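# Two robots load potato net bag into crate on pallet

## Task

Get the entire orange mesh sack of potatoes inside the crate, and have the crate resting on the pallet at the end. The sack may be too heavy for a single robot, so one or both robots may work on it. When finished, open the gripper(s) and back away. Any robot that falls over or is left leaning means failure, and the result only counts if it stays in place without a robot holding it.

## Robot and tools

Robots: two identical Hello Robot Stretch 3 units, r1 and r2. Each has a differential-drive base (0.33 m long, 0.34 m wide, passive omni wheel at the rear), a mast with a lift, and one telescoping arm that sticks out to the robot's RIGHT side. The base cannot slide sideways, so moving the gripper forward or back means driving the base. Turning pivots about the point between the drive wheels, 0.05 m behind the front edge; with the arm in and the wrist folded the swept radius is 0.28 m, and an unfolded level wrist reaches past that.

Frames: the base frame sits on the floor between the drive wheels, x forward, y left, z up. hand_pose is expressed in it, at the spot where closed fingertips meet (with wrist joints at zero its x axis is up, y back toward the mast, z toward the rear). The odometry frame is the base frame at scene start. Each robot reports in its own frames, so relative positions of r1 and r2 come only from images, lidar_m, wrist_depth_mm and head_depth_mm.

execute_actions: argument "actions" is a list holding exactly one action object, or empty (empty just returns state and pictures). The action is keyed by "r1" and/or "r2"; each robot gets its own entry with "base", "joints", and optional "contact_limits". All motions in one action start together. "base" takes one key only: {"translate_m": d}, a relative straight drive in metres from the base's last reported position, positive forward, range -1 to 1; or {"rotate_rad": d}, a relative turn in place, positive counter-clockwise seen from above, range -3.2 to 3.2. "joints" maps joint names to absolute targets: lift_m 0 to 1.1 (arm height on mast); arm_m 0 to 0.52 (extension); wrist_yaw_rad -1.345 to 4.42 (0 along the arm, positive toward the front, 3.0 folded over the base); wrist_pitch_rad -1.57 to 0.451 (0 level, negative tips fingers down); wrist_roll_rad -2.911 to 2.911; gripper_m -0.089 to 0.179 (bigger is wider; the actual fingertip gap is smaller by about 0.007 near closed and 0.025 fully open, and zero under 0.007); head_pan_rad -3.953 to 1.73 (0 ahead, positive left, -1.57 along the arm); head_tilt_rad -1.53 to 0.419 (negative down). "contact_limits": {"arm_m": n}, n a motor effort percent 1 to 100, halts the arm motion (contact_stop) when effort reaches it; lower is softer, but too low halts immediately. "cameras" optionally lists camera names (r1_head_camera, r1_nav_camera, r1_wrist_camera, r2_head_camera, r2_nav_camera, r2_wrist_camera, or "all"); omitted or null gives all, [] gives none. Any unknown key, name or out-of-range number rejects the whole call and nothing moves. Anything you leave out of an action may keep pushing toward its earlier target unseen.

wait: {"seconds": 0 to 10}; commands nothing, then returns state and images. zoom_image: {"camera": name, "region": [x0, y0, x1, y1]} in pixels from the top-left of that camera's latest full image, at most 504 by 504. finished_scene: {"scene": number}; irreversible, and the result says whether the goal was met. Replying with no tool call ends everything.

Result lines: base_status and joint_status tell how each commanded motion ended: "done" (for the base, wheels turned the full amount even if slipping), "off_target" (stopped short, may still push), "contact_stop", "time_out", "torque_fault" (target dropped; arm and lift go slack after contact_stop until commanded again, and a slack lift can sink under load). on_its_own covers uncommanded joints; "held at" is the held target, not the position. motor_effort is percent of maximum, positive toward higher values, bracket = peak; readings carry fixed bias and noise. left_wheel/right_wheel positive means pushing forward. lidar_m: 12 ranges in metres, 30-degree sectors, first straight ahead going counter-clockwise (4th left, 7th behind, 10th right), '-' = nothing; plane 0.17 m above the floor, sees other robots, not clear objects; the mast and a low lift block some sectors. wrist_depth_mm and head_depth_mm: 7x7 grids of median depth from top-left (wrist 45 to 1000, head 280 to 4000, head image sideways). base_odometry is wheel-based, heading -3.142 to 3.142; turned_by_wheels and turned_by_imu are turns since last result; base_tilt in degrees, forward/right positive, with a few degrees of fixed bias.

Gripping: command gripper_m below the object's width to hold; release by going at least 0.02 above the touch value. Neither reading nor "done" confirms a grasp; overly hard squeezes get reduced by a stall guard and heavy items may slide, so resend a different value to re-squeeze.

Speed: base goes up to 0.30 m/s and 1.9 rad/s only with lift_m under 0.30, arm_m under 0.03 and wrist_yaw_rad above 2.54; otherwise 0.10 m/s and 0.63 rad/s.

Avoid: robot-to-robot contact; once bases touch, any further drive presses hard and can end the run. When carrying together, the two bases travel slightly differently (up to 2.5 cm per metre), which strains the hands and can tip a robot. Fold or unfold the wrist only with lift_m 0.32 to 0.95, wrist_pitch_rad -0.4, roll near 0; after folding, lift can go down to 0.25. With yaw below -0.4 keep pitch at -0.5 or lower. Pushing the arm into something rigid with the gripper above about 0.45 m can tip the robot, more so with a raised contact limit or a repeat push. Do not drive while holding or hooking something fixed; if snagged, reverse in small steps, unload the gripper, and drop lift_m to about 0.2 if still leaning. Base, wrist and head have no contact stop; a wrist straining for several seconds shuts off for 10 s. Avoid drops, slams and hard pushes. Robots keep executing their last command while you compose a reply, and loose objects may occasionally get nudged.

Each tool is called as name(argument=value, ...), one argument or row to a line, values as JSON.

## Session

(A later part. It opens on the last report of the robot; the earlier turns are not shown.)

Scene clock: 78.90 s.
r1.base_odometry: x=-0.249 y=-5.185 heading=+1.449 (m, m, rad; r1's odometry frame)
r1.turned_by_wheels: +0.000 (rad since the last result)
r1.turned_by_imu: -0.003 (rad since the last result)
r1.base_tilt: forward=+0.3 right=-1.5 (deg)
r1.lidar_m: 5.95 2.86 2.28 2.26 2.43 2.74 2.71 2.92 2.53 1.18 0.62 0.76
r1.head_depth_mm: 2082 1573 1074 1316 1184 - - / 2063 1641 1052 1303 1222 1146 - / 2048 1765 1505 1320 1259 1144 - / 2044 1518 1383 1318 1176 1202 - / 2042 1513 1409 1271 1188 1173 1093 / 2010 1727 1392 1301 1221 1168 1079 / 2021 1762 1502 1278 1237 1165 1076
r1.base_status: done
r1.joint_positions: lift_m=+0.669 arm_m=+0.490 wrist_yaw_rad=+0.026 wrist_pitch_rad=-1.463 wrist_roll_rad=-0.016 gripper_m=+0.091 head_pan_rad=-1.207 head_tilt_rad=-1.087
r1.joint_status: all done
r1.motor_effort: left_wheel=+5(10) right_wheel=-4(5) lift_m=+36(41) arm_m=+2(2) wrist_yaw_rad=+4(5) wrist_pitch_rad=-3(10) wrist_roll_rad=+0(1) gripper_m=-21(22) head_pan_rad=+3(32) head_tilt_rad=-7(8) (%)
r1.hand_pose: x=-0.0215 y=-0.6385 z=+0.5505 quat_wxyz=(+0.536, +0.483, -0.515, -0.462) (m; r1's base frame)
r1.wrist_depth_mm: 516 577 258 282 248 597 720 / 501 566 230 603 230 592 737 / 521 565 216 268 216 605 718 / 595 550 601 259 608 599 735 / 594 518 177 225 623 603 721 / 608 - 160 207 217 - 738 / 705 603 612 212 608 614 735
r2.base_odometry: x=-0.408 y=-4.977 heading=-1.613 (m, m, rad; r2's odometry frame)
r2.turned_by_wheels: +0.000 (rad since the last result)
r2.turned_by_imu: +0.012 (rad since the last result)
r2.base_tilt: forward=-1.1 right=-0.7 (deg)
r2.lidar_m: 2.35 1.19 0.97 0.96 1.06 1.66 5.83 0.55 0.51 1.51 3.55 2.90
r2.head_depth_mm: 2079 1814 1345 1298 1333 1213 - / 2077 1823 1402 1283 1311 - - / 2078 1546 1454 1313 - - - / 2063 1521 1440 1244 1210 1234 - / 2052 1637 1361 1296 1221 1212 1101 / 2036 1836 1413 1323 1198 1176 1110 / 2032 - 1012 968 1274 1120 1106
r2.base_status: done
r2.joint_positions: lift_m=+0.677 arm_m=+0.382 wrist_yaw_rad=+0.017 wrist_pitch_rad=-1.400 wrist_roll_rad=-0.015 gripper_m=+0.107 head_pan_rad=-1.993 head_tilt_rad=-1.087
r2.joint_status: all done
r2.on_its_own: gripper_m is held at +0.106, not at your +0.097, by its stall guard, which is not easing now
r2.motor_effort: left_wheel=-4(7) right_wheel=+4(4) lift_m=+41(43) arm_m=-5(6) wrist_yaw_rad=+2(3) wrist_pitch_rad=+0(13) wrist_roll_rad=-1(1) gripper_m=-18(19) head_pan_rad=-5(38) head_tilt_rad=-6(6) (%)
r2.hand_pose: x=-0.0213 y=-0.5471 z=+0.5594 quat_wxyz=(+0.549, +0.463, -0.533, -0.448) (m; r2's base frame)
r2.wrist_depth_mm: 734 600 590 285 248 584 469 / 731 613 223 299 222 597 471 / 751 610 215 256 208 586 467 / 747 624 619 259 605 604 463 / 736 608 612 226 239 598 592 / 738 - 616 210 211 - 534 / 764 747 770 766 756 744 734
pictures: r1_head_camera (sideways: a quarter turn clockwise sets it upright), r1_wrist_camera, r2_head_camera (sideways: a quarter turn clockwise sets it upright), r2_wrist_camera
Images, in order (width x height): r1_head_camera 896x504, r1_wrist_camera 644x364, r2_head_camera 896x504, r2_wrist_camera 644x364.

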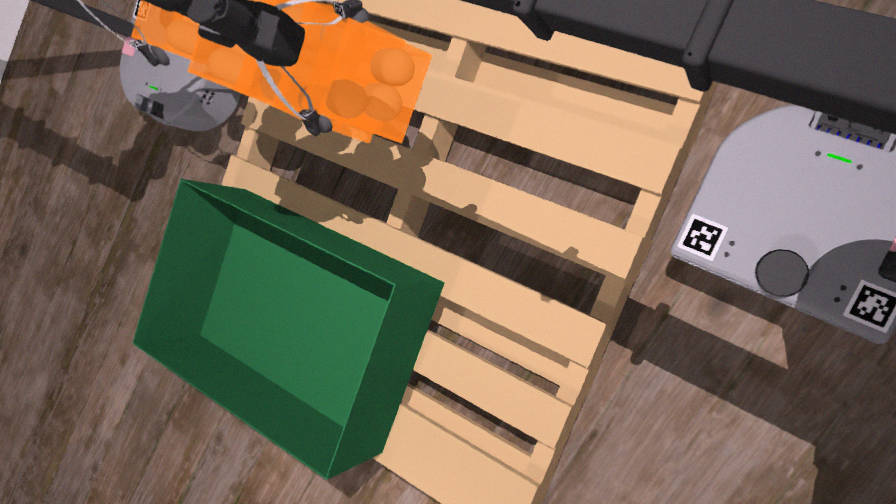

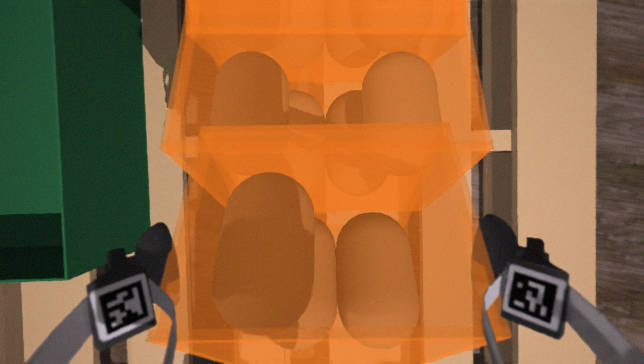

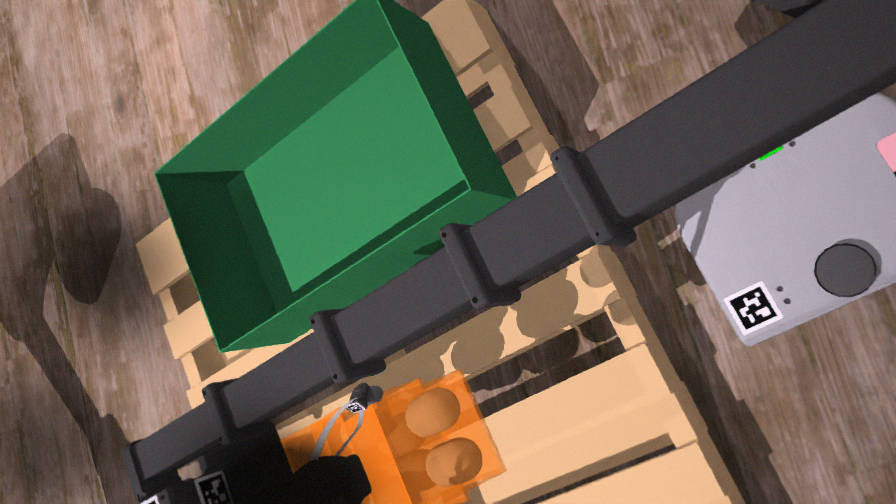

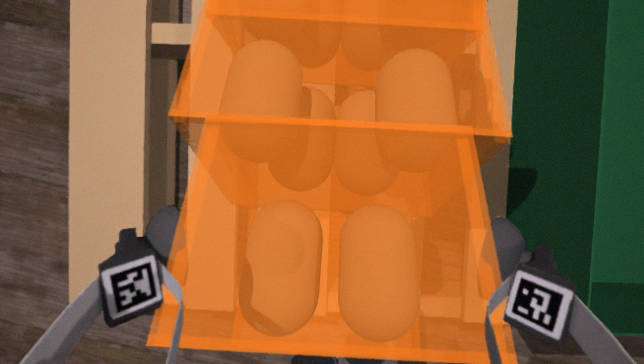

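execute_actions(
  actions=[
    {"r1":{"base":{"translate_m":0.52},"joints":{"arm_m":0.515,"head_pan_rad":-1.57,"head_tilt_rad":-0.95}},"r2":{"base":{"translate_m":-0.525},"joints":{"arm_m":0.335,"head_pan_rad":-1.5,"head_tilt_rad":-1.1}}},
  ],
  cameras=["r1_wrist_camera","r1_head_camera","r2_head_camera","r2_wrist_camera"],
)

Scene clock: 85.73 s.
r1.base_odometry: x=-0.186 y=-4.669 heading=+1.449 (m, m, rad; r1's odometry frame)
r1.turned_by_wheels: +0.000 (rad since the last result)
r1.turned_by_imu: -0.002 (rad since the last result)
r1.base_tilt: forward=+0.6 right=-1.5 (deg)
r1.lidar_m: 5.47 2.78 2.22 2.19 2.37 3.26 3.21 3.25 0.56 0.53 0.55 4.13
r1.head_depth_mm: 2233 2179 1815 1467 1265 1111 1091 / 2287 2216 1803 - - - - / 2229 2271 1478 1362 1203 1121 - / 934 1762 1147 1331 1195 1146 - / 2392 2112 1691 1405 1188 1098 1074 / 2419 2110 1762 1522 1334 1190 1073 / 2425 2095 1751 1517 1329 1187 1071
r1.base_status: done
r1.joint_positions: lift_m=+0.669 arm_m=+0.515 wrist_yaw_rad=+0.028 wrist_pitch_rad=-1.464 wrist_roll_rad=-0.015 gripper_m=+0.091 head_pan_rad=-1.563 head_tilt_rad=-0.952
r1.joint_status: all done
r1.motor_effort: left_wheel=+6(8) right_wheel=-5(7) lift_m=+36(36) arm_m=+3(8) wrist_yaw_rad=+2(4) wrist_pitch_rad=-2(6) wrist_roll_rad=+1(1) gripper_m=-22(21) head_pan_rad=-5(29) head_tilt_rad=+1(19) (%)
r1.hand_pose: x=-0.0215 y=-0.6630 z=+0.5505 quat_wxyz=(+0.536, +0.483, -0.515, -0.462) (m; r1's base frame)
r1.wrist_depth_mm: 716 696 255 285 250 590 600 / 710 719 229 595 229 583 609 / 718 719 217 265 215 601 628 / 740 717 461 259 591 612 625 / 732 715 177 224 601 621 614 / 732 - 160 205 217 - 623 / 736 741 605 213 608 613 614
r2.base_odometry: x=-0.386 y=-4.452 heading=-1.613 (m, m, rad; r2's odometry frame)
r2.turned_by_wheels: +0.000 (rad since the last result)
r2.turned_by_imu: +0.006 (rad since the last result)
r2.base_tilt: forward=-1.1 right=-0.8 (deg)
r2.lidar_m: 2.53 1.29 1.06 1.05 1.16 1.83 5.32 4.54 0.40 0.38 0.40 3.42
r2.head_depth_mm: 2090 1825 1628 1459 1334 - - / 2085 1851 1647 - - - - / 2054 - 1387 1274 1162 1234 - / 838 1612 1027 946 1175 1232 - / 2050 1626 1395 1279 1174 1205 1114 / 2054 1782 1466 1349 1166 1205 1112 / 2040 1787 1495 1323 1194 1200 1112
r2.base_status: done
r2.joint_positions: lift_m=+0.677 arm_m=+0.335 wrist_yaw_rad=+0.017 wrist_pitch_rad=-1.401 wrist_roll_rad=-0.014 gripper_m=+0.107 head_pan_rad=-1.507 head_tilt_rad=-1.087
r2.joint_status: all done
r2.on_its_own: gripper_m is held at +0.106, not at your +0.097, by its stall guard, which is not easing now
r2.motor_effort: left_wheel=-3(6) right_wheel=+3(4) lift_m=+40(40) arm_m=-4(7) wrist_yaw_rad=+2(3) wrist_pitch_rad=+1(6) wrist_roll_rad=-1(1) gripper_m=-19(19) head_pan_rad=+4(46) head_tilt_rad=-7(5) (%)
r2.hand_pose: x=-0.0213 y=-0.4997 z=+0.5594 quat_wxyz=(+0.548, +0.463, -0.533, -0.449) (m; r2's base frame)
r2.wrist_depth_mm: 606 607 470 284 248 704 704 / 681 613 225 300 226 737 714 / 678 600 212 257 210 714 710 / 685 612 587 258 582 726 729 / 635 615 533 227 510 726 718 / 754 - 427 211 214 - 727 / 760 761 750 216 751 768 738
pictures: r1_head_camera (sideways: a quarter turn clockwise sets it upright), r1_wrist_camera, r2_head_camera (sideways: a quarter turn clockwise sets it upright), r2_wrist_camera
Images, in order (width x height): r1_head_camera 896x504, r1_wrist_camera 644x364, r2_head_camera 896x504, r2_wrist_camera 644x364.

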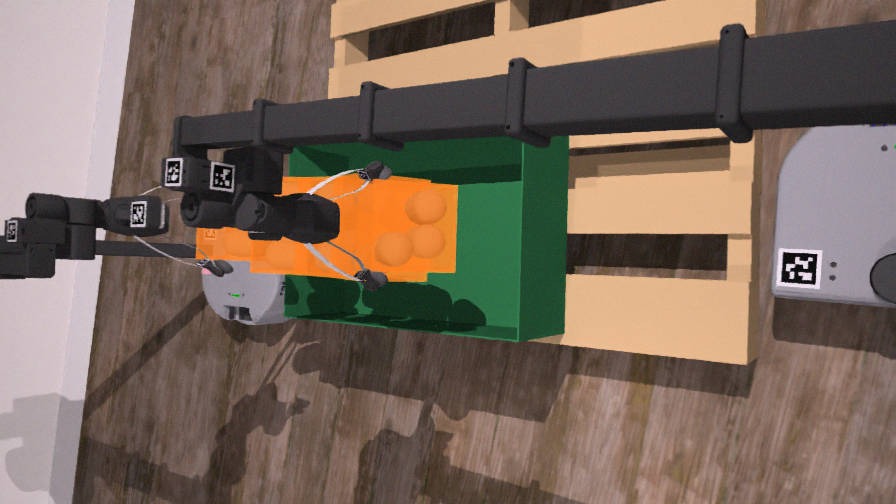

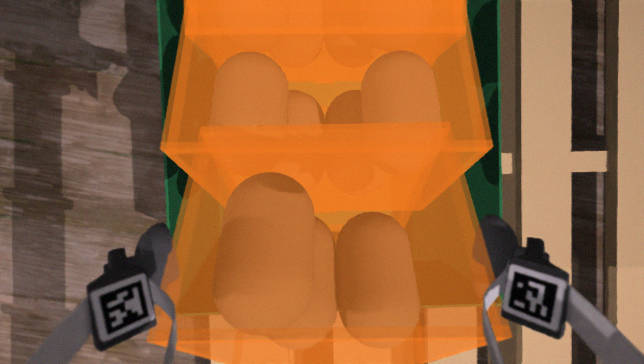

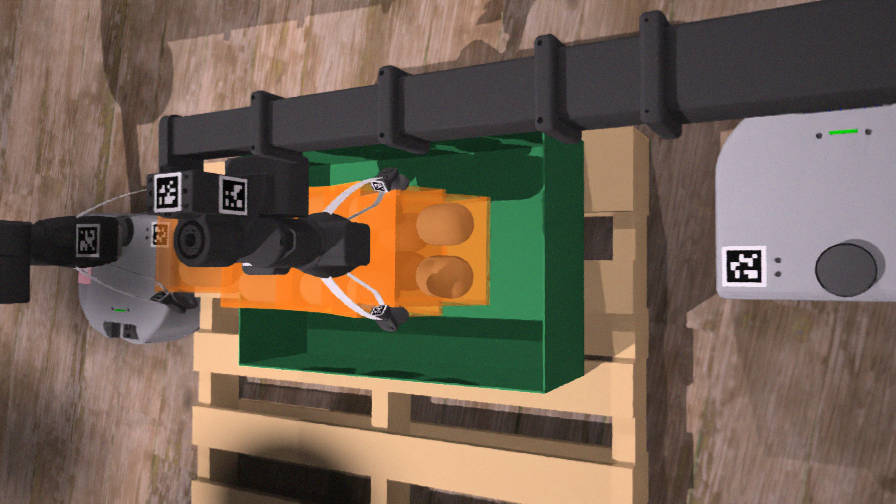

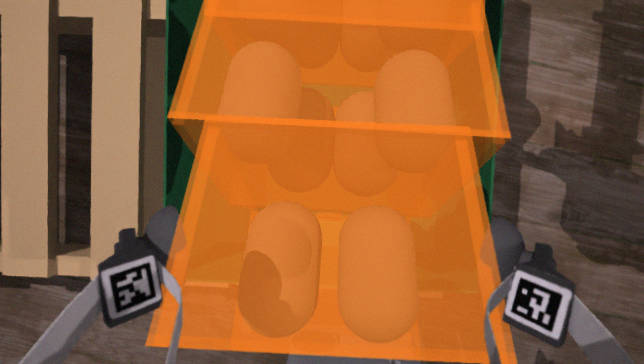

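execute_actions(
  actions=[
    {"r1":{"joints":{"arm_m":0.506,"lift_m":0.52,"head_tilt_rad":-1.05}},"r2":{"joints":{"arm_m":0.344,"lift_m":0.525,"head_tilt_rad":-1.15}}},
  ],
  cameras=["r1_wrist_camera","r1_head_camera","r2_head_camera","r2_wrist_camera"],
)

Scene clock: 88.17 s.
r1.base_odometry: x=-0.186 y=-4.669 heading=+1.449 (m, m, rad; r1's odometry frame)
r1.turned_by_wheels: +0.000 (rad since the last result)
r1.turned_by_imu: +0.000 (rad since the last result)
r1.base_tilt: forward=+0.4 right=-1.4 (deg)
r1.lidar_m: 5.46 2.79 2.22 2.19 2.37 3.26 3.21 3.26 0.57 0.54 0.55 4.14
r1.head_depth_mm: 2215 1928 1577 1378 1226 1158 1096 / 2211 1895 1575 1392 1289 1153 1090 / 2250 1914 1438 1209 1234 1118 - / 1018 1625 1252 1137 1271 1109 - / 2216 1802 1508 1309 1190 1133 1077 / 2194 1889 1623 1442 1297 1173 1070 / 2209 1849 1630 1432 1284 1174 1069
r1.base_status: not commanded
r1.joint_positions: lift_m=+0.520 arm_m=+0.506 wrist_yaw_rad=+0.028 wrist_pitch_rad=-1.466 wrist_roll_rad=-0.015 gripper_m=+0.091 head_pan_rad=-1.563 head_tilt_rad=-1.037
r1.joint_status: all done
r1.motor_effort: left_wheel=+6(6) right_wheel=-5(5) lift_m=+28(42) arm_m=-4(5) wrist_yaw_rad=+3(3) wrist_pitch_rad=-1(2) wrist_roll_rad=+1(1) gripper_m=-21(21) head_pan_rad=-4(4) head_tilt_rad=-8(24) (%)
r1.hand_pose: x=-0.0216 y=-0.6540 z=+0.4010 quat_wxyz=(+0.536, +0.484, -0.514, -0.463) (m; r1's base frame)
r1.wrist_depth_mm: 558 338 254 283 252 370 278 / 556 338 230 432 229 375 278 / 553 333 216 265 215 384 283 / 565 330 435 263 446 386 281 / 574 304 178 224 441 366 285 / 573 - 160 206 216 - 277 / 575 303 299 214 276 300 284
r2.base_odometry: x=-0.386 y=-4.452 heading=-1.613 (m, m, rad; r2's odometry frame)
r2.turned_by_wheels: +0.000 (rad since the last result)
r2.turned_by_imu: +0.001 (rad since the last result)
r2.base_tilt: forward=-1.2 right=-0.8 (deg)
r2.lidar_m: 2.52 1.29 1.06 1.05 1.16 1.83 5.32 4.52 0.40 0.38 0.40 3.41
r2.head_depth_mm: 1947 1721 1557 1424 1303 1209 1147 / 1930 1717 1562 1429 1323 - - / 1916 1561 - 1267 1175 - - / 901 1208 - 1084 1184 1240 - / 1622 1534 1380 1256 1188 1197 1117 / 1905 1606 1388 1266 1192 1191 1110 / 1870 1625 1403 1285 1198 1198 1110
r2.base_status: not commanded
r2.joint_positions: lift_m=+0.525 arm_m=+0.344 wrist_yaw_rad=+0.017 wrist_pitch_rad=-1.403 wrist_roll_rad=-0.014 gripper_m=+0.107 head_pan_rad=-1.507 head_tilt_rad=-1.136
r2.joint_status: all done
r2.on_its_own: gripper_m is held at +0.106, not at your +0.097, by its stall guard, which is not easing now
r2.motor_effort: left_wheel=-4(4) right_wheel=+3(3) lift_m=+33(38) arm_m=+1(2) wrist_yaw_rad=+2(2) wrist_pitch_rad=+2(2) wrist_roll_rad=-1(1) gripper_m=-19(19) head_pan_rad=+4(4) head_tilt_rad=-6(11) (%)
r2.hand_pose: x=-0.0213 y=-0.5077 z=+0.4067 quat_wxyz=(+0.548, +0.464, -0.532, -0.449) (m; r2's base frame)
r2.wrist_depth_mm: 446 335 434 284 247 371 285 / 442 339 222 299 224 373 284 / 454 340 215 255 208 368 281 / 457 348 443 261 437 365 568 / 462 309 446 227 443 392 563 / 461 - 353 210 211 - 567 / 593 281 275 280 282 298 586
pictures: r1_head_camera (sideways: a quarter turn clockwise sets it upright), r1_wrist_camera, r2_head_camera (sideways: a quarter turn clockwise sets it upright), r2_wrist_camera
Images, in order (width x height): r1_head_camera 896x504, r1_wrist_camera 644x364, r2_head_camera 896x504, r2_wrist_camera 644x364.

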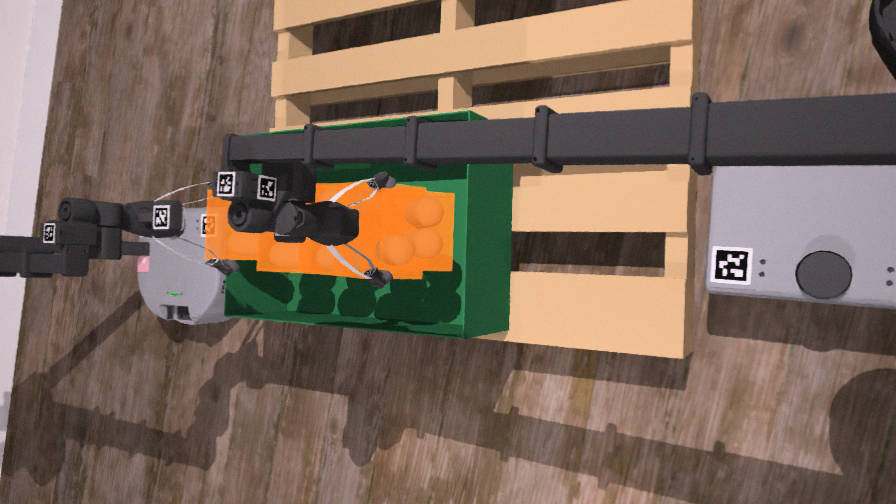

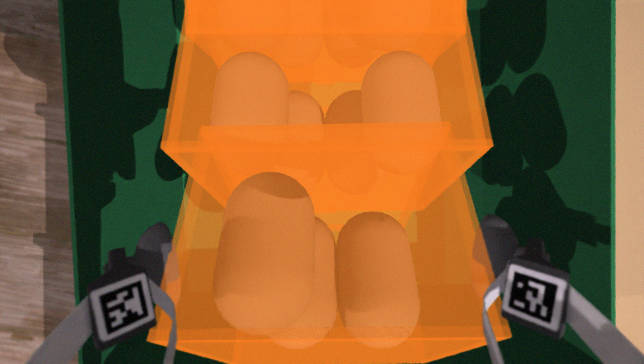

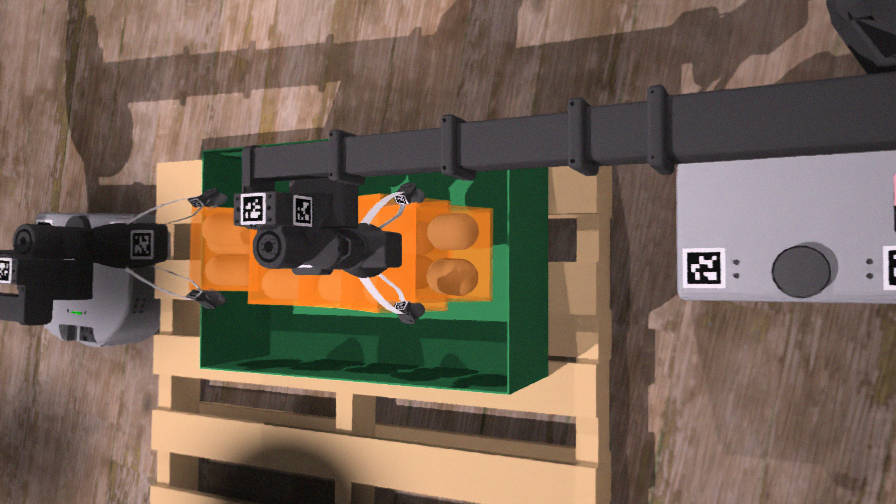

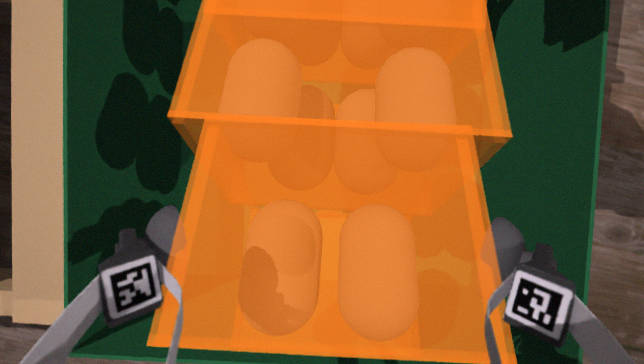

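zoom_image(
  camera="r1_head_camera",
  region=[340, 160, 530, 350],
)

zoom_image(
  camera="r2_head_camera",
  region=[370, 170, 570, 400],
)

Region (340, 160, 530, 350) of r1_head_camera's 896x504 image, scaled by 2.653, with more detail than that image has.

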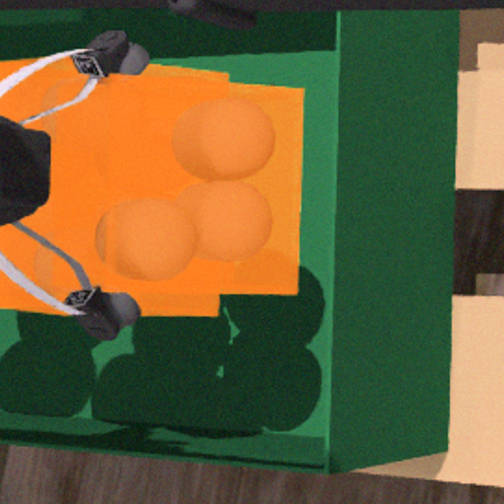

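Region (370, 170, 570, 400) of r2_head_camera's 896x504 image, scaled by 2.191, with more detail than that image has; it fills the left 438 columns of this view, and the rest is white.

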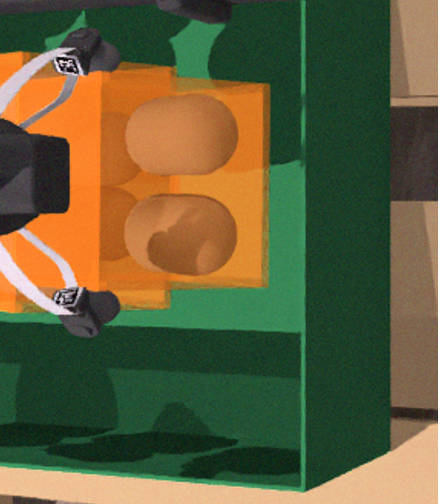

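execute_actions(
  actions=[
    {"r1":{"joints":{"arm_m":0.510,"lift_m":0.45}},"r2":{"joints":{"arm_m":0.340,"lift_m":0.455}}},
  ],
  cameras=["r1_wrist_camera","r1_head_camera","r2_head_camera","r2_wrist_camera"],
)

Scene clock: 89.87 s.
r1.base_odometry: x=-0.186 y=-4.669 heading=+1.449 (m, m, rad; r1's odometry frame)
r1.turned_by_wheels: +0.000 (rad since the last result)
r1.turned_by_imu: +0.000 (rad since the last result)
r1.base_tilt: forward=+0.3 right=-1.5 (deg)
r1.lidar_m: 5.44 2.78 2.22 2.18 2.37 3.25 3.20 3.25 0.56 0.54 0.55 4.15
r1.head_depth_mm: 2228 1921 1580 1347 1221 1161 1102 / 2200 1916 1560 1347 1235 1148 1104 / 2239 1872 - 1202 1213 1116 - / 1506 1410 1351 1158 1259 1108 - / 2235 1809 1525 1301 1184 1126 1073 / 2218 1867 1613 1437 1295 1178 1073 / 2179 1864 1626 1441 1287 1163 1069
r1.base_status: not commanded
r1.joint_positions: lift_m=+0.450 arm_m=+0.510 wrist_yaw_rad=+0.028 wrist_pitch_rad=-1.465 wrist_roll_rad=-0.015 gripper_m=+0.091 head_pan_rad=-1.563 head_tilt_rad=-1.037
r1.joint_status: all done
r1.motor_effort: left_wheel=+6(6) right_wheel=-5(5) lift_m=+28(28) arm_m=+3(4) wrist_yaw_rad=+2(3) wrist_pitch_rad=-2(2) wrist_roll_rad=+1(0) gripper_m=-21(22) head_pan_rad=-4(4) head_tilt_rad=-7(7) (%)
r1.hand_pose: x=-0.0215 y=-0.6578 z=+0.3311 quat_wxyz=(+0.536, +0.484, -0.515, -0.462) (m; r1's base frame)
r1.wrist_depth_mm: 233 338 256 286 249 367 252 / 232 334 230 365 230 364 253 / 232 332 217 268 215 367 254 / 230 330 367 261 370 367 256 / 228 305 177 224 374 365 258 / 228 - 160 205 217 - 246 / 214 306 307 213 281 307 262
r2.base_odometry: x=-0.386 y=-4.452 heading=-1.613 (m, m, rad; r2's odometry frame)
r2.turned_by_wheels: +0.000 (rad since the last result)
r2.turned_by_imu: +0.000 (rad since the last result)
r2.base_tilt: forward=-1.1 right=-0.7 (deg)
r2.lidar_m: 2.52 1.29 1.05 1.05 1.16 1.83 5.31 4.52 0.40 0.38 0.40 3.41
r2.head_depth_mm: 1926 1743 1554 1423 1307 1206 1144 / 1927 1733 1550 1404 1312 1209 - / 1928 1547 1406 1254 1176 - - / 1620 1267 1230 1137 1183 1236 - / 1639 1526 1387 1252 1182 1197 1116 / 1900 1610 1394 1265 1186 1200 1111 / 1903 1615 1405 1278 1200 1192 1108
r2.base_status: not commanded
r2.joint_positions: lift_m=+0.455 arm_m=+0.340 wrist_yaw_rad=+0.017 wrist_pitch_rad=-1.403 wrist_roll_rad=-0.014 gripper_m=+0.107 head_pan_rad=-1.507 head_tilt_rad=-1.136
r2.joint_status: all done
r2.on_its_own: gripper_m is held at +0.106, not at your +0.097, by its stall guard, which is not easing now
r2.motor_effort: left_wheel=-3(3) right_wheel=+3(3) lift_m=+33(34) arm_m=-4(5) wrist_yaw_rad=+3(2) wrist_pitch_rad=+2(3) wrist_roll_rad=-1(1) gripper_m=-19(19) head_pan_rad=+4(4) head_tilt_rad=-7(6) (%)
r2.hand_pose: x=-0.0213 y=-0.5043 z=+0.3367 quat_wxyz=(+0.548, +0.464, -0.532, -0.449) (m; r2's base frame)
r2.wrist_depth_mm: 237 331 363 281 248 356 242 / 241 335 222 302 224 357 241 / 241 343 215 255 208 360 239 / 243 346 374 261 365 358 237 / 245 307 374 225 370 366 236 / 246 - 344 212 212 - 222 / 234 277 271 272 276 291 216
pictures: r1_head_camera (sideways: a quarter turn clockwise sets it upright), r1_wrist_camera, r2_head_camera (sideways: a quarter turn clockwise sets it upright), r2_wrist_camera
Images, in order (width x height): r1_head_camera 896x504, r1_wrist_camera 644x364, r2_head_camera 896x504, r2_wrist_camera 644x364.

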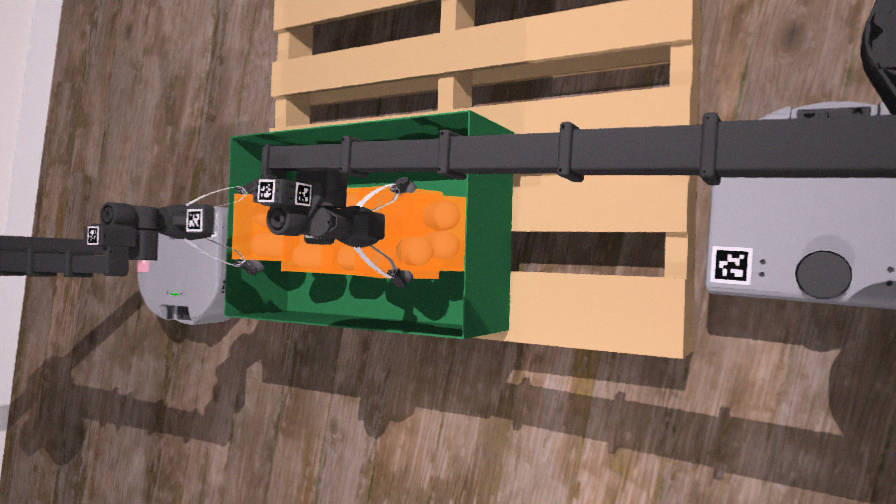

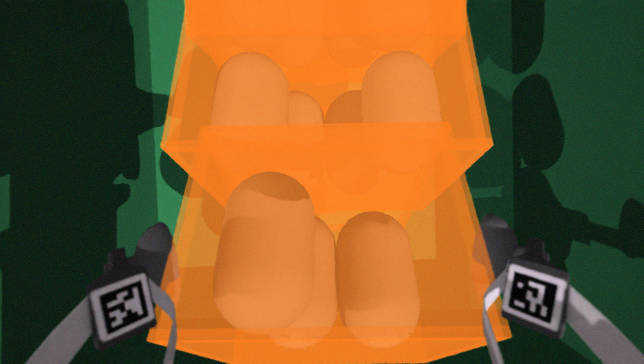

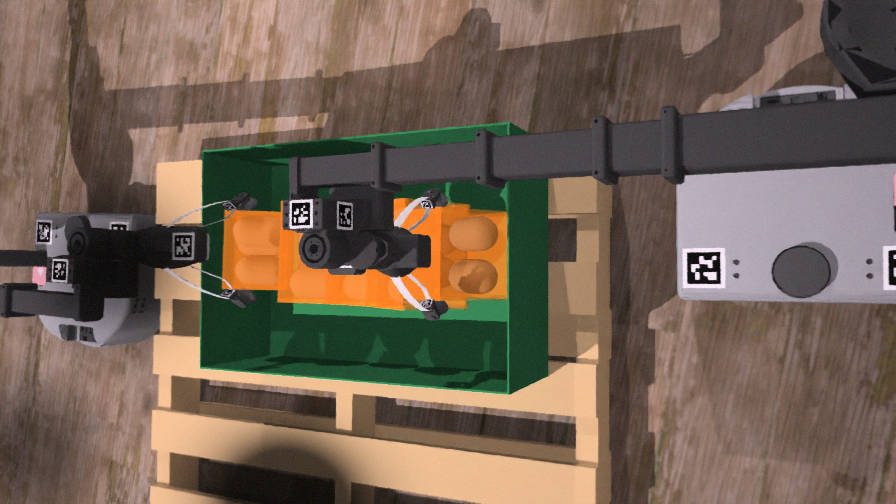

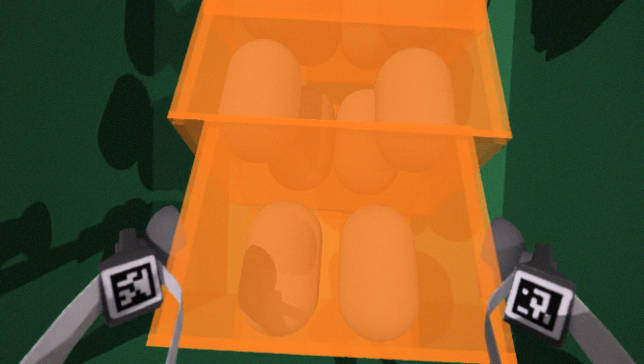

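execute_actions(
  actions=[
    {"r1":{"joints":{"arm_m":0.486,"lift_m":0.405}},"r2":{"joints":{"arm_m":0.316,"lift_m":0.41}}},
  ],
  cameras=[],
)

execute_actions(
  actions=[
    {"r1":{"joints":{"arm_m":0.468,"lift_m":0.358}},"r2":{"joints":{"arm_m":0.298,"lift_m":0.362}}},
  ],
  cameras=["r1_wrist_camera","r2_wrist_camera"],
)

Scene clock: 91.27 s.
r1.base_odometry: x=-0.186 y=-4.669 heading=+1.449 (m, m, rad; r1's odometry frame)
r1.turned_by_wheels: +0.000 (rad since the last result)
r1.turned_by_imu: +0.000 (rad since the last result)
r1.base_tilt: forward=+0.4 right=-1.5 (deg)
r1.lidar_m: 5.46 2.79 2.21 2.19 2.37 3.26 3.20 3.24 0.57 0.54 0.55 4.14
r1.head_depth_mm: 2220 1922 1579 1376 1225 1161 1102 / 2231 1922 1556 1345 1215 1156 1109 / 2249 1867 1461 1230 1204 - - / 1675 1364 1410 1183 1269 1111 - / 2196 1810 1523 1309 1189 1129 1078 / 2212 1876 1630 1443 1287 1173 1073 / 2194 1862 1630 1429 1296 1168 1074
r1.base_status: not commanded
r1.joint_positions: lift_m=+0.405 arm_m=+0.486 wrist_yaw_rad=+0.028 wrist_pitch_rad=-1.445 wrist_roll_rad=-0.014 gripper_m=+0.091 head_pan_rad=-1.563 head_tilt_rad=-1.037
r1.joint_status: all done
r1.motor_effort: left_wheel=+4(6) right_wheel=-4(5) lift_m=+23(28) arm_m=-6(5) wrist_yaw_rad=+2(3) wrist_pitch_rad=-8(9) wrist_roll_rad=+1(0) gripper_m=-21(21) head_pan_rad=-4(5) head_tilt_rad=-7(8) (%)
r1.hand_pose: x=-0.0214 y=-0.6396 z=+0.2864 quat_wxyz=(+0.541, +0.478, -0.520, -0.457) (m; r1's base frame)
r1.wrist_depth_mm: 232 323 230 277 219 321 251 / 232 321 202 254 202 320 253 / 230 321 208 245 208 324 255 / 227 321 191 251 322 326 256 / 228 303 167 214 324 327 257 / 225 - 158 210 214 - 251 / 213 280 292 274 286 278 244
r2.base_odometry: x=-0.386 y=-4.452 heading=-1.613 (m, m, rad; r2's odometry frame)
r2.turned_by_wheels: +0.000 (rad since the last result)
r2.turned_by_imu: +0.000 (rad since the last result)
r2.base_tilt: forward=-1.2 right=-0.8 (deg)
r2.lidar_m: 2.53 1.29 1.06 1.05 1.16 1.83 5.32 4.53 0.40 0.38 0.40 3.42
r2.head_depth_mm: 1945 1729 1561 1423 1313 1208 1145 / 1935 1717 1553 1405 1295 1216 - / 1933 1542 1410 1242 1169 - - / 1663 1289 1274 1137 1187 1237 - / 1652 1531 1384 1254 1177 1196 1123 / 1899 1599 1390 1271 1186 1195 1112 / 1894 1632 1398 1289 1202 1192 1106
r2.base_status: not commanded
r2.joint_positions: lift_m=+0.410 arm_m=+0.316 wrist_yaw_rad=+0.017 wrist_pitch_rad=-1.385 wrist_roll_rad=-0.014 gripper_m=+0.107 head_pan_rad=-1.507 head_tilt_rad=-1.136
r2.joint_status: all done
r2.on_its_own: gripper_m is held at +0.106, not at your +0.097, by its stall guard, which is not easing now
r2.motor_effort: left_wheel=-4(3) right_wheel=+2(3) lift_m=+29(33) arm_m=-5(6) wrist_yaw_rad=+2(2) wrist_pitch_rad=-8(12) wrist_roll_rad=-1(1) gripper_m=-19(18) head_pan_rad=+4(4) head_tilt_rad=-7(7) (%)
r2.hand_pose: x=-0.0212 y=-0.4850 z=+0.2923 quat_wxyz=(+0.552, +0.459, -0.536, -0.444) (m; r2's base frame)
r2.wrist_depth_mm: 238 328 326 272 228 316 243 / 240 326 198 253 198 322 242 / 240 328 257 243 201 320 240 / 242 332 327 267 324 323 237 / 244 305 328 221 222 323 236 / 246 - 308 212 211 327 225 / 225 243 250 256 260 255 217
pictures: none
No camera images: the call's "cameras" was empty. Leave "cameras" out to get every camera's image.

Scene clock: 92.53 s.
r1.base_odometry: x=-0.186 y=-4.669 heading=+1.449 (m, m, rad; r1's odometry frame)
r1.turned_by_wheels: +0.000 (rad since the last result)
r1.turned_by_imu: +0.000 (rad since the last result)
r1.base_tilt: forward=+0.4 right=-1.6 (deg)
r1.lidar_m: 5.45 2.78 2.22 2.19 2.36 3.24 3.20 3.25 0.56 0.54 0.55 4.14
r1.head_depth_mm: 2222 1928 1581 1374 1226 1157 1098 / 2203 1915 1565 1348 1211 1133 1105 / 2227 1907 1496 1230 1180 - - / 2075 1365 1457 1203 1268 1117 - / 2187 1799 1508 1303 1195 1132 1076 / 2188 1858 1628 1445 1294 1168 1074 / 2212 1861 1625 1433 1292 1171 1072
r1.base_status: not commanded
r1.joint_positions: lift_m=+0.358 arm_m=+0.468 wrist_yaw_rad=+0.028 wrist_pitch_rad=-1.467 wrist_roll_rad=-0.014 gripper_m=+0.091 head_pan_rad=-1.563 head_tilt_rad=-1.037
r1.joint_status: all done
r1.motor_effort: left_wheel=+4(5) right_wheel=-3(4) lift_m=+18(27) arm_m=-4(6) wrist_yaw_rad=+3(3) wrist_pitch_rad=+0(12) wrist_roll_rad=+0(0) gripper_m=-21(22) head_pan_rad=-4(3) head_tilt_rad=-8(8) (%)
r1.hand_pose: x=-0.0216 y=-0.6157 z=+0.2396 quat_wxyz=(+0.535, +0.484, -0.514, -0.463) (m; r1's base frame)
r1.wrist_depth_mm: 231 271 166 214 166 273 253 / 229 273 171 215 172 273 254 / 229 274 274 275 274 275 257 / 228 273 160 213 276 276 259 / 226 276 157 211 222 278 261 / 224 - 279 280 278 278 249 / 213 231 240 236 231 227 213
r2.base_odometry: x=-0.386 y=-4.452 heading=-1.613 (m, m, rad; r2's odometry frame)
r2.turned_by_wheels: +0.000 (rad since the last result)
r2.turned_by_imu: +0.000 (rad since the last result)
r2.base_tilt: forward=-1.1 right=-0.8 (deg)
r2.lidar_m: 2.52 1.29 1.06 1.05 1.16 1.83 5.33 4.54 0.40 0.38 0.40 3.41
r2.head_depth_mm: 1932 1729 1571 1425 1307 1214 1147 / 1937 1731 1562 1400 1287 1218 - / 1916 1546 1381 1255 1173 - - / 1651 1205 1298 1167 1181 1234 - / 1688 1535 1395 1248 1178 1200 1117 / 1906 1603 1390 1265 1191 1198 1112 / 1899 1623 1395 1278 1201 1189 1110
r2.base_status: not commanded
r2.joint_positions: lift_m=+0.362 arm_m=+0.298 wrist_yaw_rad=+0.017 wrist_pitch_rad=-1.384 wrist_roll_rad=-0.014 gripper_m=+0.107 head_pan_rad=-1.507 head_tilt_rad=-1.136
r2.joint_status: all done
r2.on_its_own: gripper_m is held at +0.106, not at your +0.097, by its stall guard, which is not easing now
r2.motor_effort: left_wheel=-3(3) right_wheel=+2(3) lift_m=+25(29) arm_m=-4(6) wrist_yaw_rad=+2(3) wrist_pitch_rad=-9(15) wrist_roll_rad=-1(1) gripper_m=-19(18) head_pan_rad=+4(5) head_tilt_rad=-6(6) (%)
r2.hand_pose: x=-0.0212 y=-0.4673 z=+0.2446 quat_wxyz=(+0.552, +0.459, -0.537, -0.444) (m; r2's base frame)
r2.wrist_depth_mm: 236 281 169 219 172 271 243 / 239 281 173 219 170 273 243 / 241 282 277 236 219 274 241 / 244 285 281 231 276 276 238 / 245 281 283 214 214 278 236 / 245 - 281 269 279 280 225 / 209 211 217 220 226 223 212
pictures: r1_wrist_camera, r2_wrist_camera
Images, in order (width x height): r1_wrist_camera 644x364, r2_wrist_camera 644x364.

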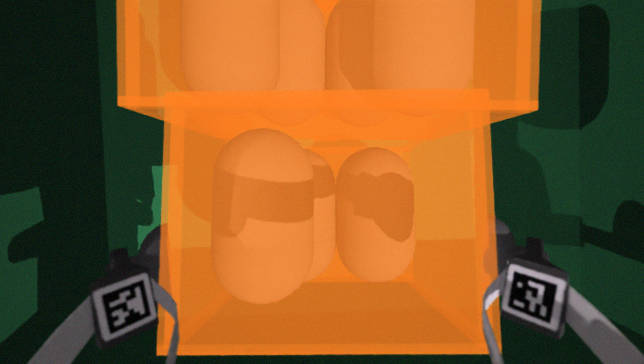

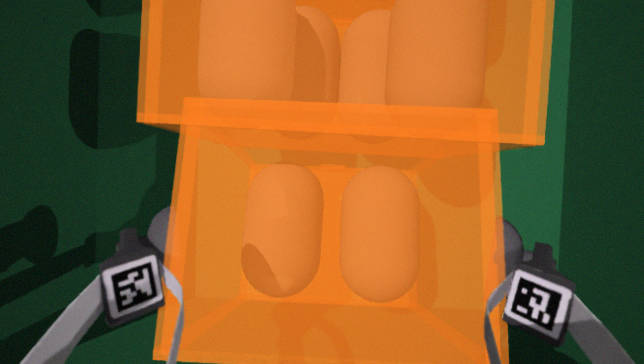

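Nearly flat; release, then lift out and retract.

execute_actions(
  actions=[
    {"r1":{"joints":{"gripper_m":0.179}},"r2":{"joints":{"gripper_m":0.179}}},
  ],
  cameras=[],
)

execute_actions(
  actions=[
    {"r1":{"joints":{"lift_m":0.50}},"r2":{"joints":{"lift_m":0.50}}},
  ],
  cameras=[],
)

execute_actions(
  actions=[
    {"r1":{"base":{"translate_m":0.3},"joints":{"arm_m":0.05,"lift_m":0.55,"head_pan_rad":-2.0}},"r2":{"joints":{"arm_m":0.02,"lift_m":0.55}}},
  ],
  cameras=["r1_head_camera","r2_head_camera"],
)

Scene clock: 94.00 s.
r1.base_odometry: x=-0.186 y=-4.669 heading=+1.449 (m, m, rad; r1's odometry frame)
r1.turned_by_wheels: +0.000 (rad since the last result)
r1.turned_by_imu: +0.000 (rad since the last result)
r1.base_tilt: forward=+0.4 right=-1.5 (deg)
r1.lidar_m: 5.47 2.79 2.21 2.19 2.36 3.26 3.21 3.27 0.57 0.54 0.55 4.13
r1.head_depth_mm: 2213 1916 1581 1373 1232 1162 1100 / 2217 1908 1563 1344 1218 1144 1112 / 2225 1875 1485 1243 1174 - - / 2066 1360 1454 1208 1261 1113 - / 2175 1797 1511 1304 1189 1130 1079 / 2183 1889 1642 1438 1290 1170 1069 / 2199 1851 1626 1434 1286 1168 1068
r1.base_status: not commanded
r1.joint_positions: lift_m=+0.358 arm_m=+0.468 wrist_yaw_rad=+0.028 wrist_pitch_rad=-1.473 wrist_roll_rad=-0.014 gripper_m=+0.179 head_pan_rad=-1.563 head_tilt_rad=-1.037
r1.joint_status: all done
r1.motor_effort: left_wheel=+5(5) right_wheel=-4(4) lift_m=+18(19) arm_m=-3(3) wrist_yaw_rad=+2(2) wrist_pitch_rad=+1(3) wrist_roll_rad=+0(0) gripper_m=+1(88) head_pan_rad=-4(4) head_tilt_rad=-8(8) (%)
r1.hand_pose: x=-0.0216 y=-0.6142 z=+0.2396 quat_wxyz=(+0.534, +0.486, -0.513, -0.465) (m; r1's base frame)
r1.wrist_depth_mm: 230 269 165 214 165 271 253 / 228 272 172 216 173 274 257 / 227 273 274 272 274 274 258 / 226 275 164 216 275 276 259 / 225 277 164 217 278 279 254 / 209 279 279 280 278 281 239 / - 239 235 233 229 225 209
r2.base_odometry: x=-0.386 y=-4.452 heading=-1.613 (m, m, rad; r2's odometry frame)
r2.turned_by_wheels: +0.000 (rad since the last result)
r2.turned_by_imu: +0.000 (rad since the last result)
r2.base_tilt: forward=-1.0 right=-0.8 (deg)
r2.lidar_m: 2.53 1.29 1.06 1.05 1.16 1.82 5.34 4.53 0.40 0.38 0.40 3.42
r2.head_depth_mm: 1934 1726 1559 1425 1308 1210 1142 / 1937 1719 1559 1403 1291 1221 - / 1925 1555 1379 1250 1175 - - / 1647 1284 1300 1174 1182 1232 - / 1692 1534 1391 1257 1179 1198 1114 / 1907 1616 1390 1271 1190 1199 1111 / 1892 1620 1399 1274 1197 1191 1114
r2.base_status: not commanded
r2.joint_positions: lift_m=+0.362 arm_m=+0.298 wrist_yaw_rad=+0.017 wrist_pitch_rad=-1.399 wrist_roll_rad=-0.014 gripper_m=+0.179 head_pan_rad=-1.507 head_tilt_rad=-1.136
r2.joint_status: all done
r2.motor_effort: left_wheel=-3(3) right_wheel=+2(3) lift_m=+24(25) arm_m=-3(5) wrist_yaw_rad=+2(2) wrist_pitch_rad=+0(9) wrist_roll_rad=-1(1) gripper_m=+1(85) head_pan_rad=+5(4) head_tilt_rad=-7(6) (%)
r2.hand_pose: x=-0.0213 y=-0.4632 z=+0.2442 quat_wxyz=(+0.548, +0.463, -0.533, -0.448) (m; r2's base frame)
r2.wrist_depth_mm: 238 274 169 217 170 268 242 / 238 278 172 217 170 270 241 / 241 282 279 276 229 274 243 / 241 281 280 224 229 276 240 / 246 280 280 225 229 279 236 / - 285 285 280 279 280 212 / 188 203 207 212 217 219 198
pictures: none
No camera images: the call's "cameras" was empty. Leave "cameras" out to get every camera's image.

Scene clock: 96.13 s.
r1.base_odometry: x=-0.186 y=-4.669 heading=+1.449 (m, m, rad; r1's odometry frame)
r1.turned_by_wheels: +0.000 (rad since the last result)
r1.turned_by_imu: +0.000 (rad since the last result)
r1.base_tilt: forward=+0.5 right=-1.5 (deg)
r1.lidar_m: 5.46 2.79 2.22 2.19 2.37 3.26 3.20 3.26 0.57 0.54 0.55 4.14
r1.head_depth_mm: 2211 1922 1576 1378 1220 1157 1107 / 2207 1927 1577 1387 1263 1152 1085 / 2252 1850 - 1252 1215 1114 - / 1074 1628 1463 1205 1260 1115 - / 2232 1807 1513 1311 1189 1128 1073 / 2187 1873 1628 1443 1298 1179 1077 / 2209 1871 1621 1433 1287 1169 1068
r1.base_status: not commanded
r1.joint_positions: lift_m=+0.500 arm_m=+0.468 wrist_yaw_rad=+0.028 wrist_pitch_rad=-1.472 wrist_roll_rad=-0.014 gripper_m=+0.179 head_pan_rad=-1.563 head_tilt_rad=-1.037
r1.joint_status: all done
r1.motor_effort: left_wheel=+4(4) right_wheel=-4(4) lift_m=+27(24) arm_m=-3(3) wrist_yaw_rad=+4(2) wrist_pitch_rad=+1(1) wrist_roll_rad=+0(0) gripper_m=+0(0) head_pan_rad=-4(4) head_tilt_rad=-7(7) (%)
r1.hand_pose: x=-0.0216 y=-0.6144 z=+0.3811 quat_wxyz=(+0.534, +0.485, -0.513, -0.464) (m; r1's base frame)
r1.wrist_depth_mm: 249 337 414 361 413 380 252 / 256 332 412 357 416 384 256 / 398 328 422 363 416 388 259 / 404 325 422 365 423 389 259 / 404 349 428 425 423 424 253 / 554 343 348 341 330 324 238 / - 257 255 267 262 256 554
r2.base_odometry: x=-0.386 y=-4.452 heading=-1.613 (m, m, rad; r2's odometry frame)
r2.turned_by_wheels: +0.000 (rad since the last result)
r2.turned_by_imu: +0.000 (rad since the last result)
r2.base_tilt: forward=-1.2 right=-0.9 (deg)
r2.lidar_m: 2.52 1.29 1.05 1.05 1.16 1.82 5.33 4.53 0.40 0.38 0.40 3.39
r2.head_depth_mm: 1944 1727 1573 1421 1310 1214 1145 / 1930 1734 1557 1426 1311 1210 - / 1918 1541 1431 1259 1173 - - / 945 1373 1324 1178 1186 1236 - / 1637 1384 1388 1251 1185 1200 1113 / 1890 1598 1390 1268 1189 1204 1109 / 1901 1627 1403 1275 1211 1195 1107
r2.base_status: not commanded
r2.joint_positions: lift_m=+0.500 arm_m=+0.298 wrist_yaw_rad=+0.017 wrist_pitch_rad=-1.399 wrist_roll_rad=-0.014 gripper_m=+0.179 head_pan_rad=-1.507 head_tilt_rad=-1.136
r2.joint_status: all done
r2.motor_effort: left_wheel=-3(3) right_wheel=+2(2) lift_m=+31(32) arm_m=-4(4) wrist_yaw_rad=+2(2) wrist_pitch_rad=+0(0) wrist_roll_rad=-1(1) gripper_m=+0(0) head_pan_rad=+4(4) head_tilt_rad=-7(8) (%)
r2.hand_pose: x=-0.0213 y=-0.4632 z=+0.3819 quat_wxyz=(+0.548, +0.463, -0.533, -0.448) (m; r2's base frame)
r2.wrist_depth_mm: 256 334 411 352 409 377 244 / 259 337 414 354 311 372 255 / 259 343 420 364 406 371 251 / 261 345 419 364 416 366 252 / 259 384 424 414 422 390 262 / 439 292 295 306 314 322 542 / 578 568 563 572 562 253 552
pictures: none
No camera images: the call's "cameras" was empty. Leave "cameras" out to get every camera's image.

Scene clock: 100.40 s.
r1.base_odometry: x=-0.150 y=-4.371 heading=+1.449 (m, m, rad; r1's odometry frame)
r1.turned_by_wheels: +0.000 (rad since the last result)
r1.turned_by_imu: +0.002 (rad since the last result)
r1.base_tilt: forward=+0.5 right=-1.6 (deg)
r1.lidar_m: 5.17 2.73 2.18 2.15 2.33 3.49 3.51 3.29 0.55 0.56 2.80 4.19
r1.head_depth_mm: 2270 1779 1535 1382 1264 1206 - / 2261 1909 1522 1322 1244 1191 - / 2248 1900 1424 1291 1291 - - / 2251 1897 1379 1249 - 1200 - / 2171 1677 1450 1350 1338 1178 1071 / 2050 1651 1567 1439 1295 1161 1075 / 2189 1817 1634 1439 1287 1164 1071
r1.base_status: done
r1.joint_positions: lift_m=+0.550 arm_m=+0.050 wrist_yaw_rad=+0.029 wrist_pitch_rad=-1.472 wrist_roll_rad=-0.014 gripper_m=+0.179 head_pan_rad=-1.993 head_tilt_rad=-1.037
r1.joint_status: all done
r1.motor_effort: left_wheel=+4(11) right_wheel=-4(6) lift_m=+27(35) arm_m=-4(7) wrist_yaw_rad=+2(3) wrist_pitch_rad=+0(1) wrist_roll_rad=+0(0) gripper_m=+1(0) head_pan_rad=-4(35) head_tilt_rad=-8(7) (%)
r1.hand_pose: x=-0.0216 y=-0.1967 z=+0.4311 quat_wxyz=(+0.535, +0.486, -0.513, -0.464) (m; r1's base frame)
r1.wrist_depth_mm: 592 596 602 595 469 590 473 / 593 599 602 602 464 601 477 / 604 601 611 600 477 597 480 / 601 610 600 603 473 500 480 / 606 605 602 - 600 614 607 / 604 611 618 - - 606 613 / - 614 613 - - 619 619
r2.base_odometry: x=-0.386 y=-4.452 heading=-1.613 (m, m, rad; r2's odometry frame)
r2.turned_by_wheels: +0.000 (rad since the last result)
r2.turned_by_imu: +0.001 (rad since the last result)
r2.base_tilt: forward=-1.0 right=-0.8 (deg)
r2.lidar_m: 2.52 1.29 1.05 1.05 1.16 1.83 5.31 4.55 0.40 0.38 0.40 3.42
r2.head_depth_mm: 1942 1742 1565 1425 1311 1215 1133 / 1697 1677 1563 1411 1323 - - / 1687 1554 1377 1254 1152 - - / 1910 1546 1307 1193 1149 - - / 1906 1538 1384 1251 1170 1198 1115 / 1904 1609 1393 1265 1193 1198 1117 / 1880 1616 1400 1280 1198 1192 1107
r2.base_status: not commanded
r2.joint_positions: lift_m=+0.550 arm_m=+0.020 wrist_yaw_rad=+0.018 wrist_pitch_rad=-1.399 wrist_roll_rad=-0.014 gripper_m=+0.179 head_pan_rad=-1.507 head_tilt_rad=-1.136
r2.joint_status: all done
r2.motor_effort: left_wheel=-3(3) right_wheel=+2(2) lift_m=+31(31) arm_m=-4(4) wrist_yaw_rad=+2(2) wrist_pitch_rad=+0(0) wrist_roll_rad=-1(1) gripper_m=+0(0) head_pan_rad=+4(4) head_tilt_rad=-6(7) (%)
r2.hand_pose: x=-0.0213 y=-0.1852 z=+0.4319 quat_wxyz=(+0.549, +0.463, -0.533, -0.448) (m; r2's base frame)
r2.wrist_depth_mm: 474 489 395 389 379 396 581 / 483 492 497 468 473 585 586 / 610 613 600 601 587 592 586 / 627 620 606 605 592 594 593 / 622 625 595 - - 601 594 / 620 628 607 - - - 598 / 630 626 618 - - 608 608
pictures: r1_head_camera (sideways: a quarter turn clockwise sets it upright), r2_head_camera (sideways: a quarter turn clockwise sets it upright)
Images, in order (width x height): r1_head_camera 896x504, r2_head_camera 896x504.

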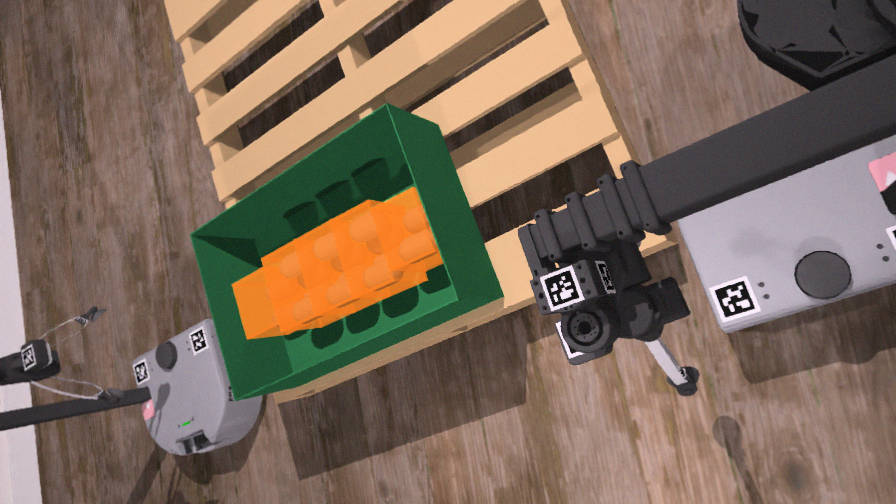

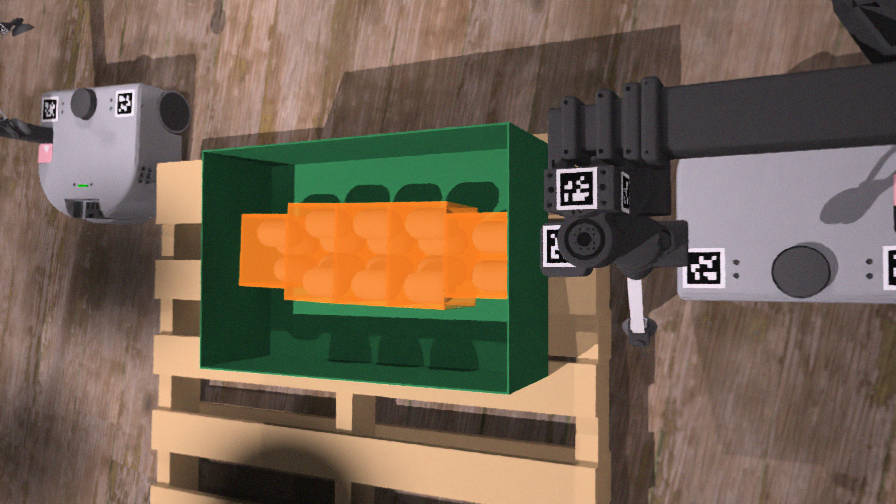

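execute_actions(
  actions=[
    {"r1":{"base":{"translate_m":0.3}},"r2":{"base":{"translate_m":-0.4}}},
  ],
  cameras=["r2_nav_camera"],
)

finished_scene(
  scene=1,
)

Scene clock: 105.57 s.
r1.base_odometry: x=-0.114 y=-4.073 heading=+1.450 (m, m, rad; r1's odometry frame)
r1.turned_by_wheels: +0.000 (rad since the last result)
r1.turned_by_imu: +0.002 (rad since the last result)
r1.base_tilt: forward=+0.5 right=-1.7 (deg)
r1.lidar_m: 4.88 2.67 2.14 2.11 2.29 3.47 3.81 0.76 0.69 1.49 2.84 4.29
r1.head_depth_mm: 2280 1833 1396 1344 1261 1211 - / 2260 1626 1426 1284 1245 1193 - / 2234 1584 1403 1369 1329 - - / 2253 1898 1544 1455 - 1219 - / 2244 1884 1629 1448 1330 1176 1070 / 2102 1635 1625 1440 1301 1166 1071 / 2142 1665 1625 1438 1285 1170 1067
r1.base_status: done
r1.joint_positions: lift_m=+0.550 arm_m=+0.050 wrist_yaw_rad=+0.029 wrist_pitch_rad=-1.472 wrist_roll_rad=-0.014 gripper_m=+0.179 head_pan_rad=-1.993 head_tilt_rad=-1.037
r1.joint_status: not commanded
r1.motor_effort: left_wheel=+4(10) right_wheel=-4(5) lift_m=+27(27) arm_m=-4(4) wrist_yaw_rad=+2(1) wrist_pitch_rad=+1(0) wrist_roll_rad=+0(0) gripper_m=+1(1) head_pan_rad=-4(4) head_tilt_rad=-8(8) (%)
r1.hand_pose: x=-0.0216 y=-0.1967 z=+0.4311 quat_wxyz=(+0.535, +0.486, -0.513, -0.464) (m; r1's base frame)
r1.wrist_depth_mm: 592 596 596 587 602 596 580 / 595 596 603 603 604 594 574 / 601 607 609 607 607 608 579 / 591 610 605 604 606 605 511 / 616 610 613 - 604 615 613 / 604 607 627 - - 624 628 / - 618 625 - - 615 620
r2.base_odometry: x=-0.369 y=-4.052 heading=-1.613 (m, m, rad; r2's odometry frame)
r2.turned_by_wheels: +0.000 (rad since the last result)
r2.turned_by_imu: +0.001 (rad since the last result)
r2.base_tilt: forward=-1.0 right=-0.8 (deg)
r2.lidar_m: 2.68 1.37 1.13 1.12 1.23 1.95 4.94 4.46 3.65 0.71 0.43 0.54
r2.head_depth_mm: 1949 1733 1557 1437 1312 1214 1140 / 1904 1695 1554 1420 1330 - - / 1651 1645 1552 1416 1335 - - / 1885 1694 1558 1416 1324 - - / 1909 1663 1523 1406 1293 1200 1119 / 1899 1544 1363 1254 1164 1196 1115 / 1893 1548 1286 1208 1177 1193 1111
r2.base_status: done
r2.joint_positions: lift_m=+0.550 arm_m=+0.020 wrist_yaw_rad=+0.018 wrist_pitch_rad=-1.399 wrist_roll_rad=-0.014 gripper_m=+0.179 head_pan_rad=-1.507 head_tilt_rad=-1.136
r2.joint_status: not commanded
r2.motor_effort: left_wheel=-3(8) right_wheel=+2(2) lift_m=+30(31) arm_m=-4(4) wrist_yaw_rad=+0(1) wrist_pitch_rad=-1(0) wrist_roll_rad=-1(1) gripper_m=+0(0) head_pan_rad=+5(3) head_tilt_rad=-6(6) (%)
r2.hand_pose: x=-0.0213 y=-0.1852 z=+0.4319 quat_wxyz=(+0.549, +0.463, -0.533, -0.448) (m; r2's base frame)
r2.wrist_depth_mm: 412 408 594 600 597 585 576 / 482 478 598 611 594 589 588 / 602 599 606 605 591 586 592 / 623 603 601 609 605 601 598 / 620 605 615 - - 591 592 / 621 625 622 - - - 596 / 635 628 628 - - 606 612
pictures: r2_nav_camera (sideways: a quarter turn counterclockwise sets it upright)
Images, in order (width x height): r2_nav_camera 672x504.

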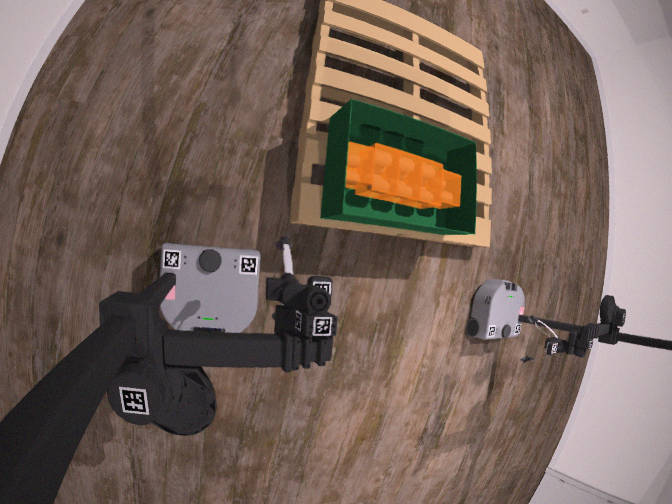

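The scene is finished: the task was done.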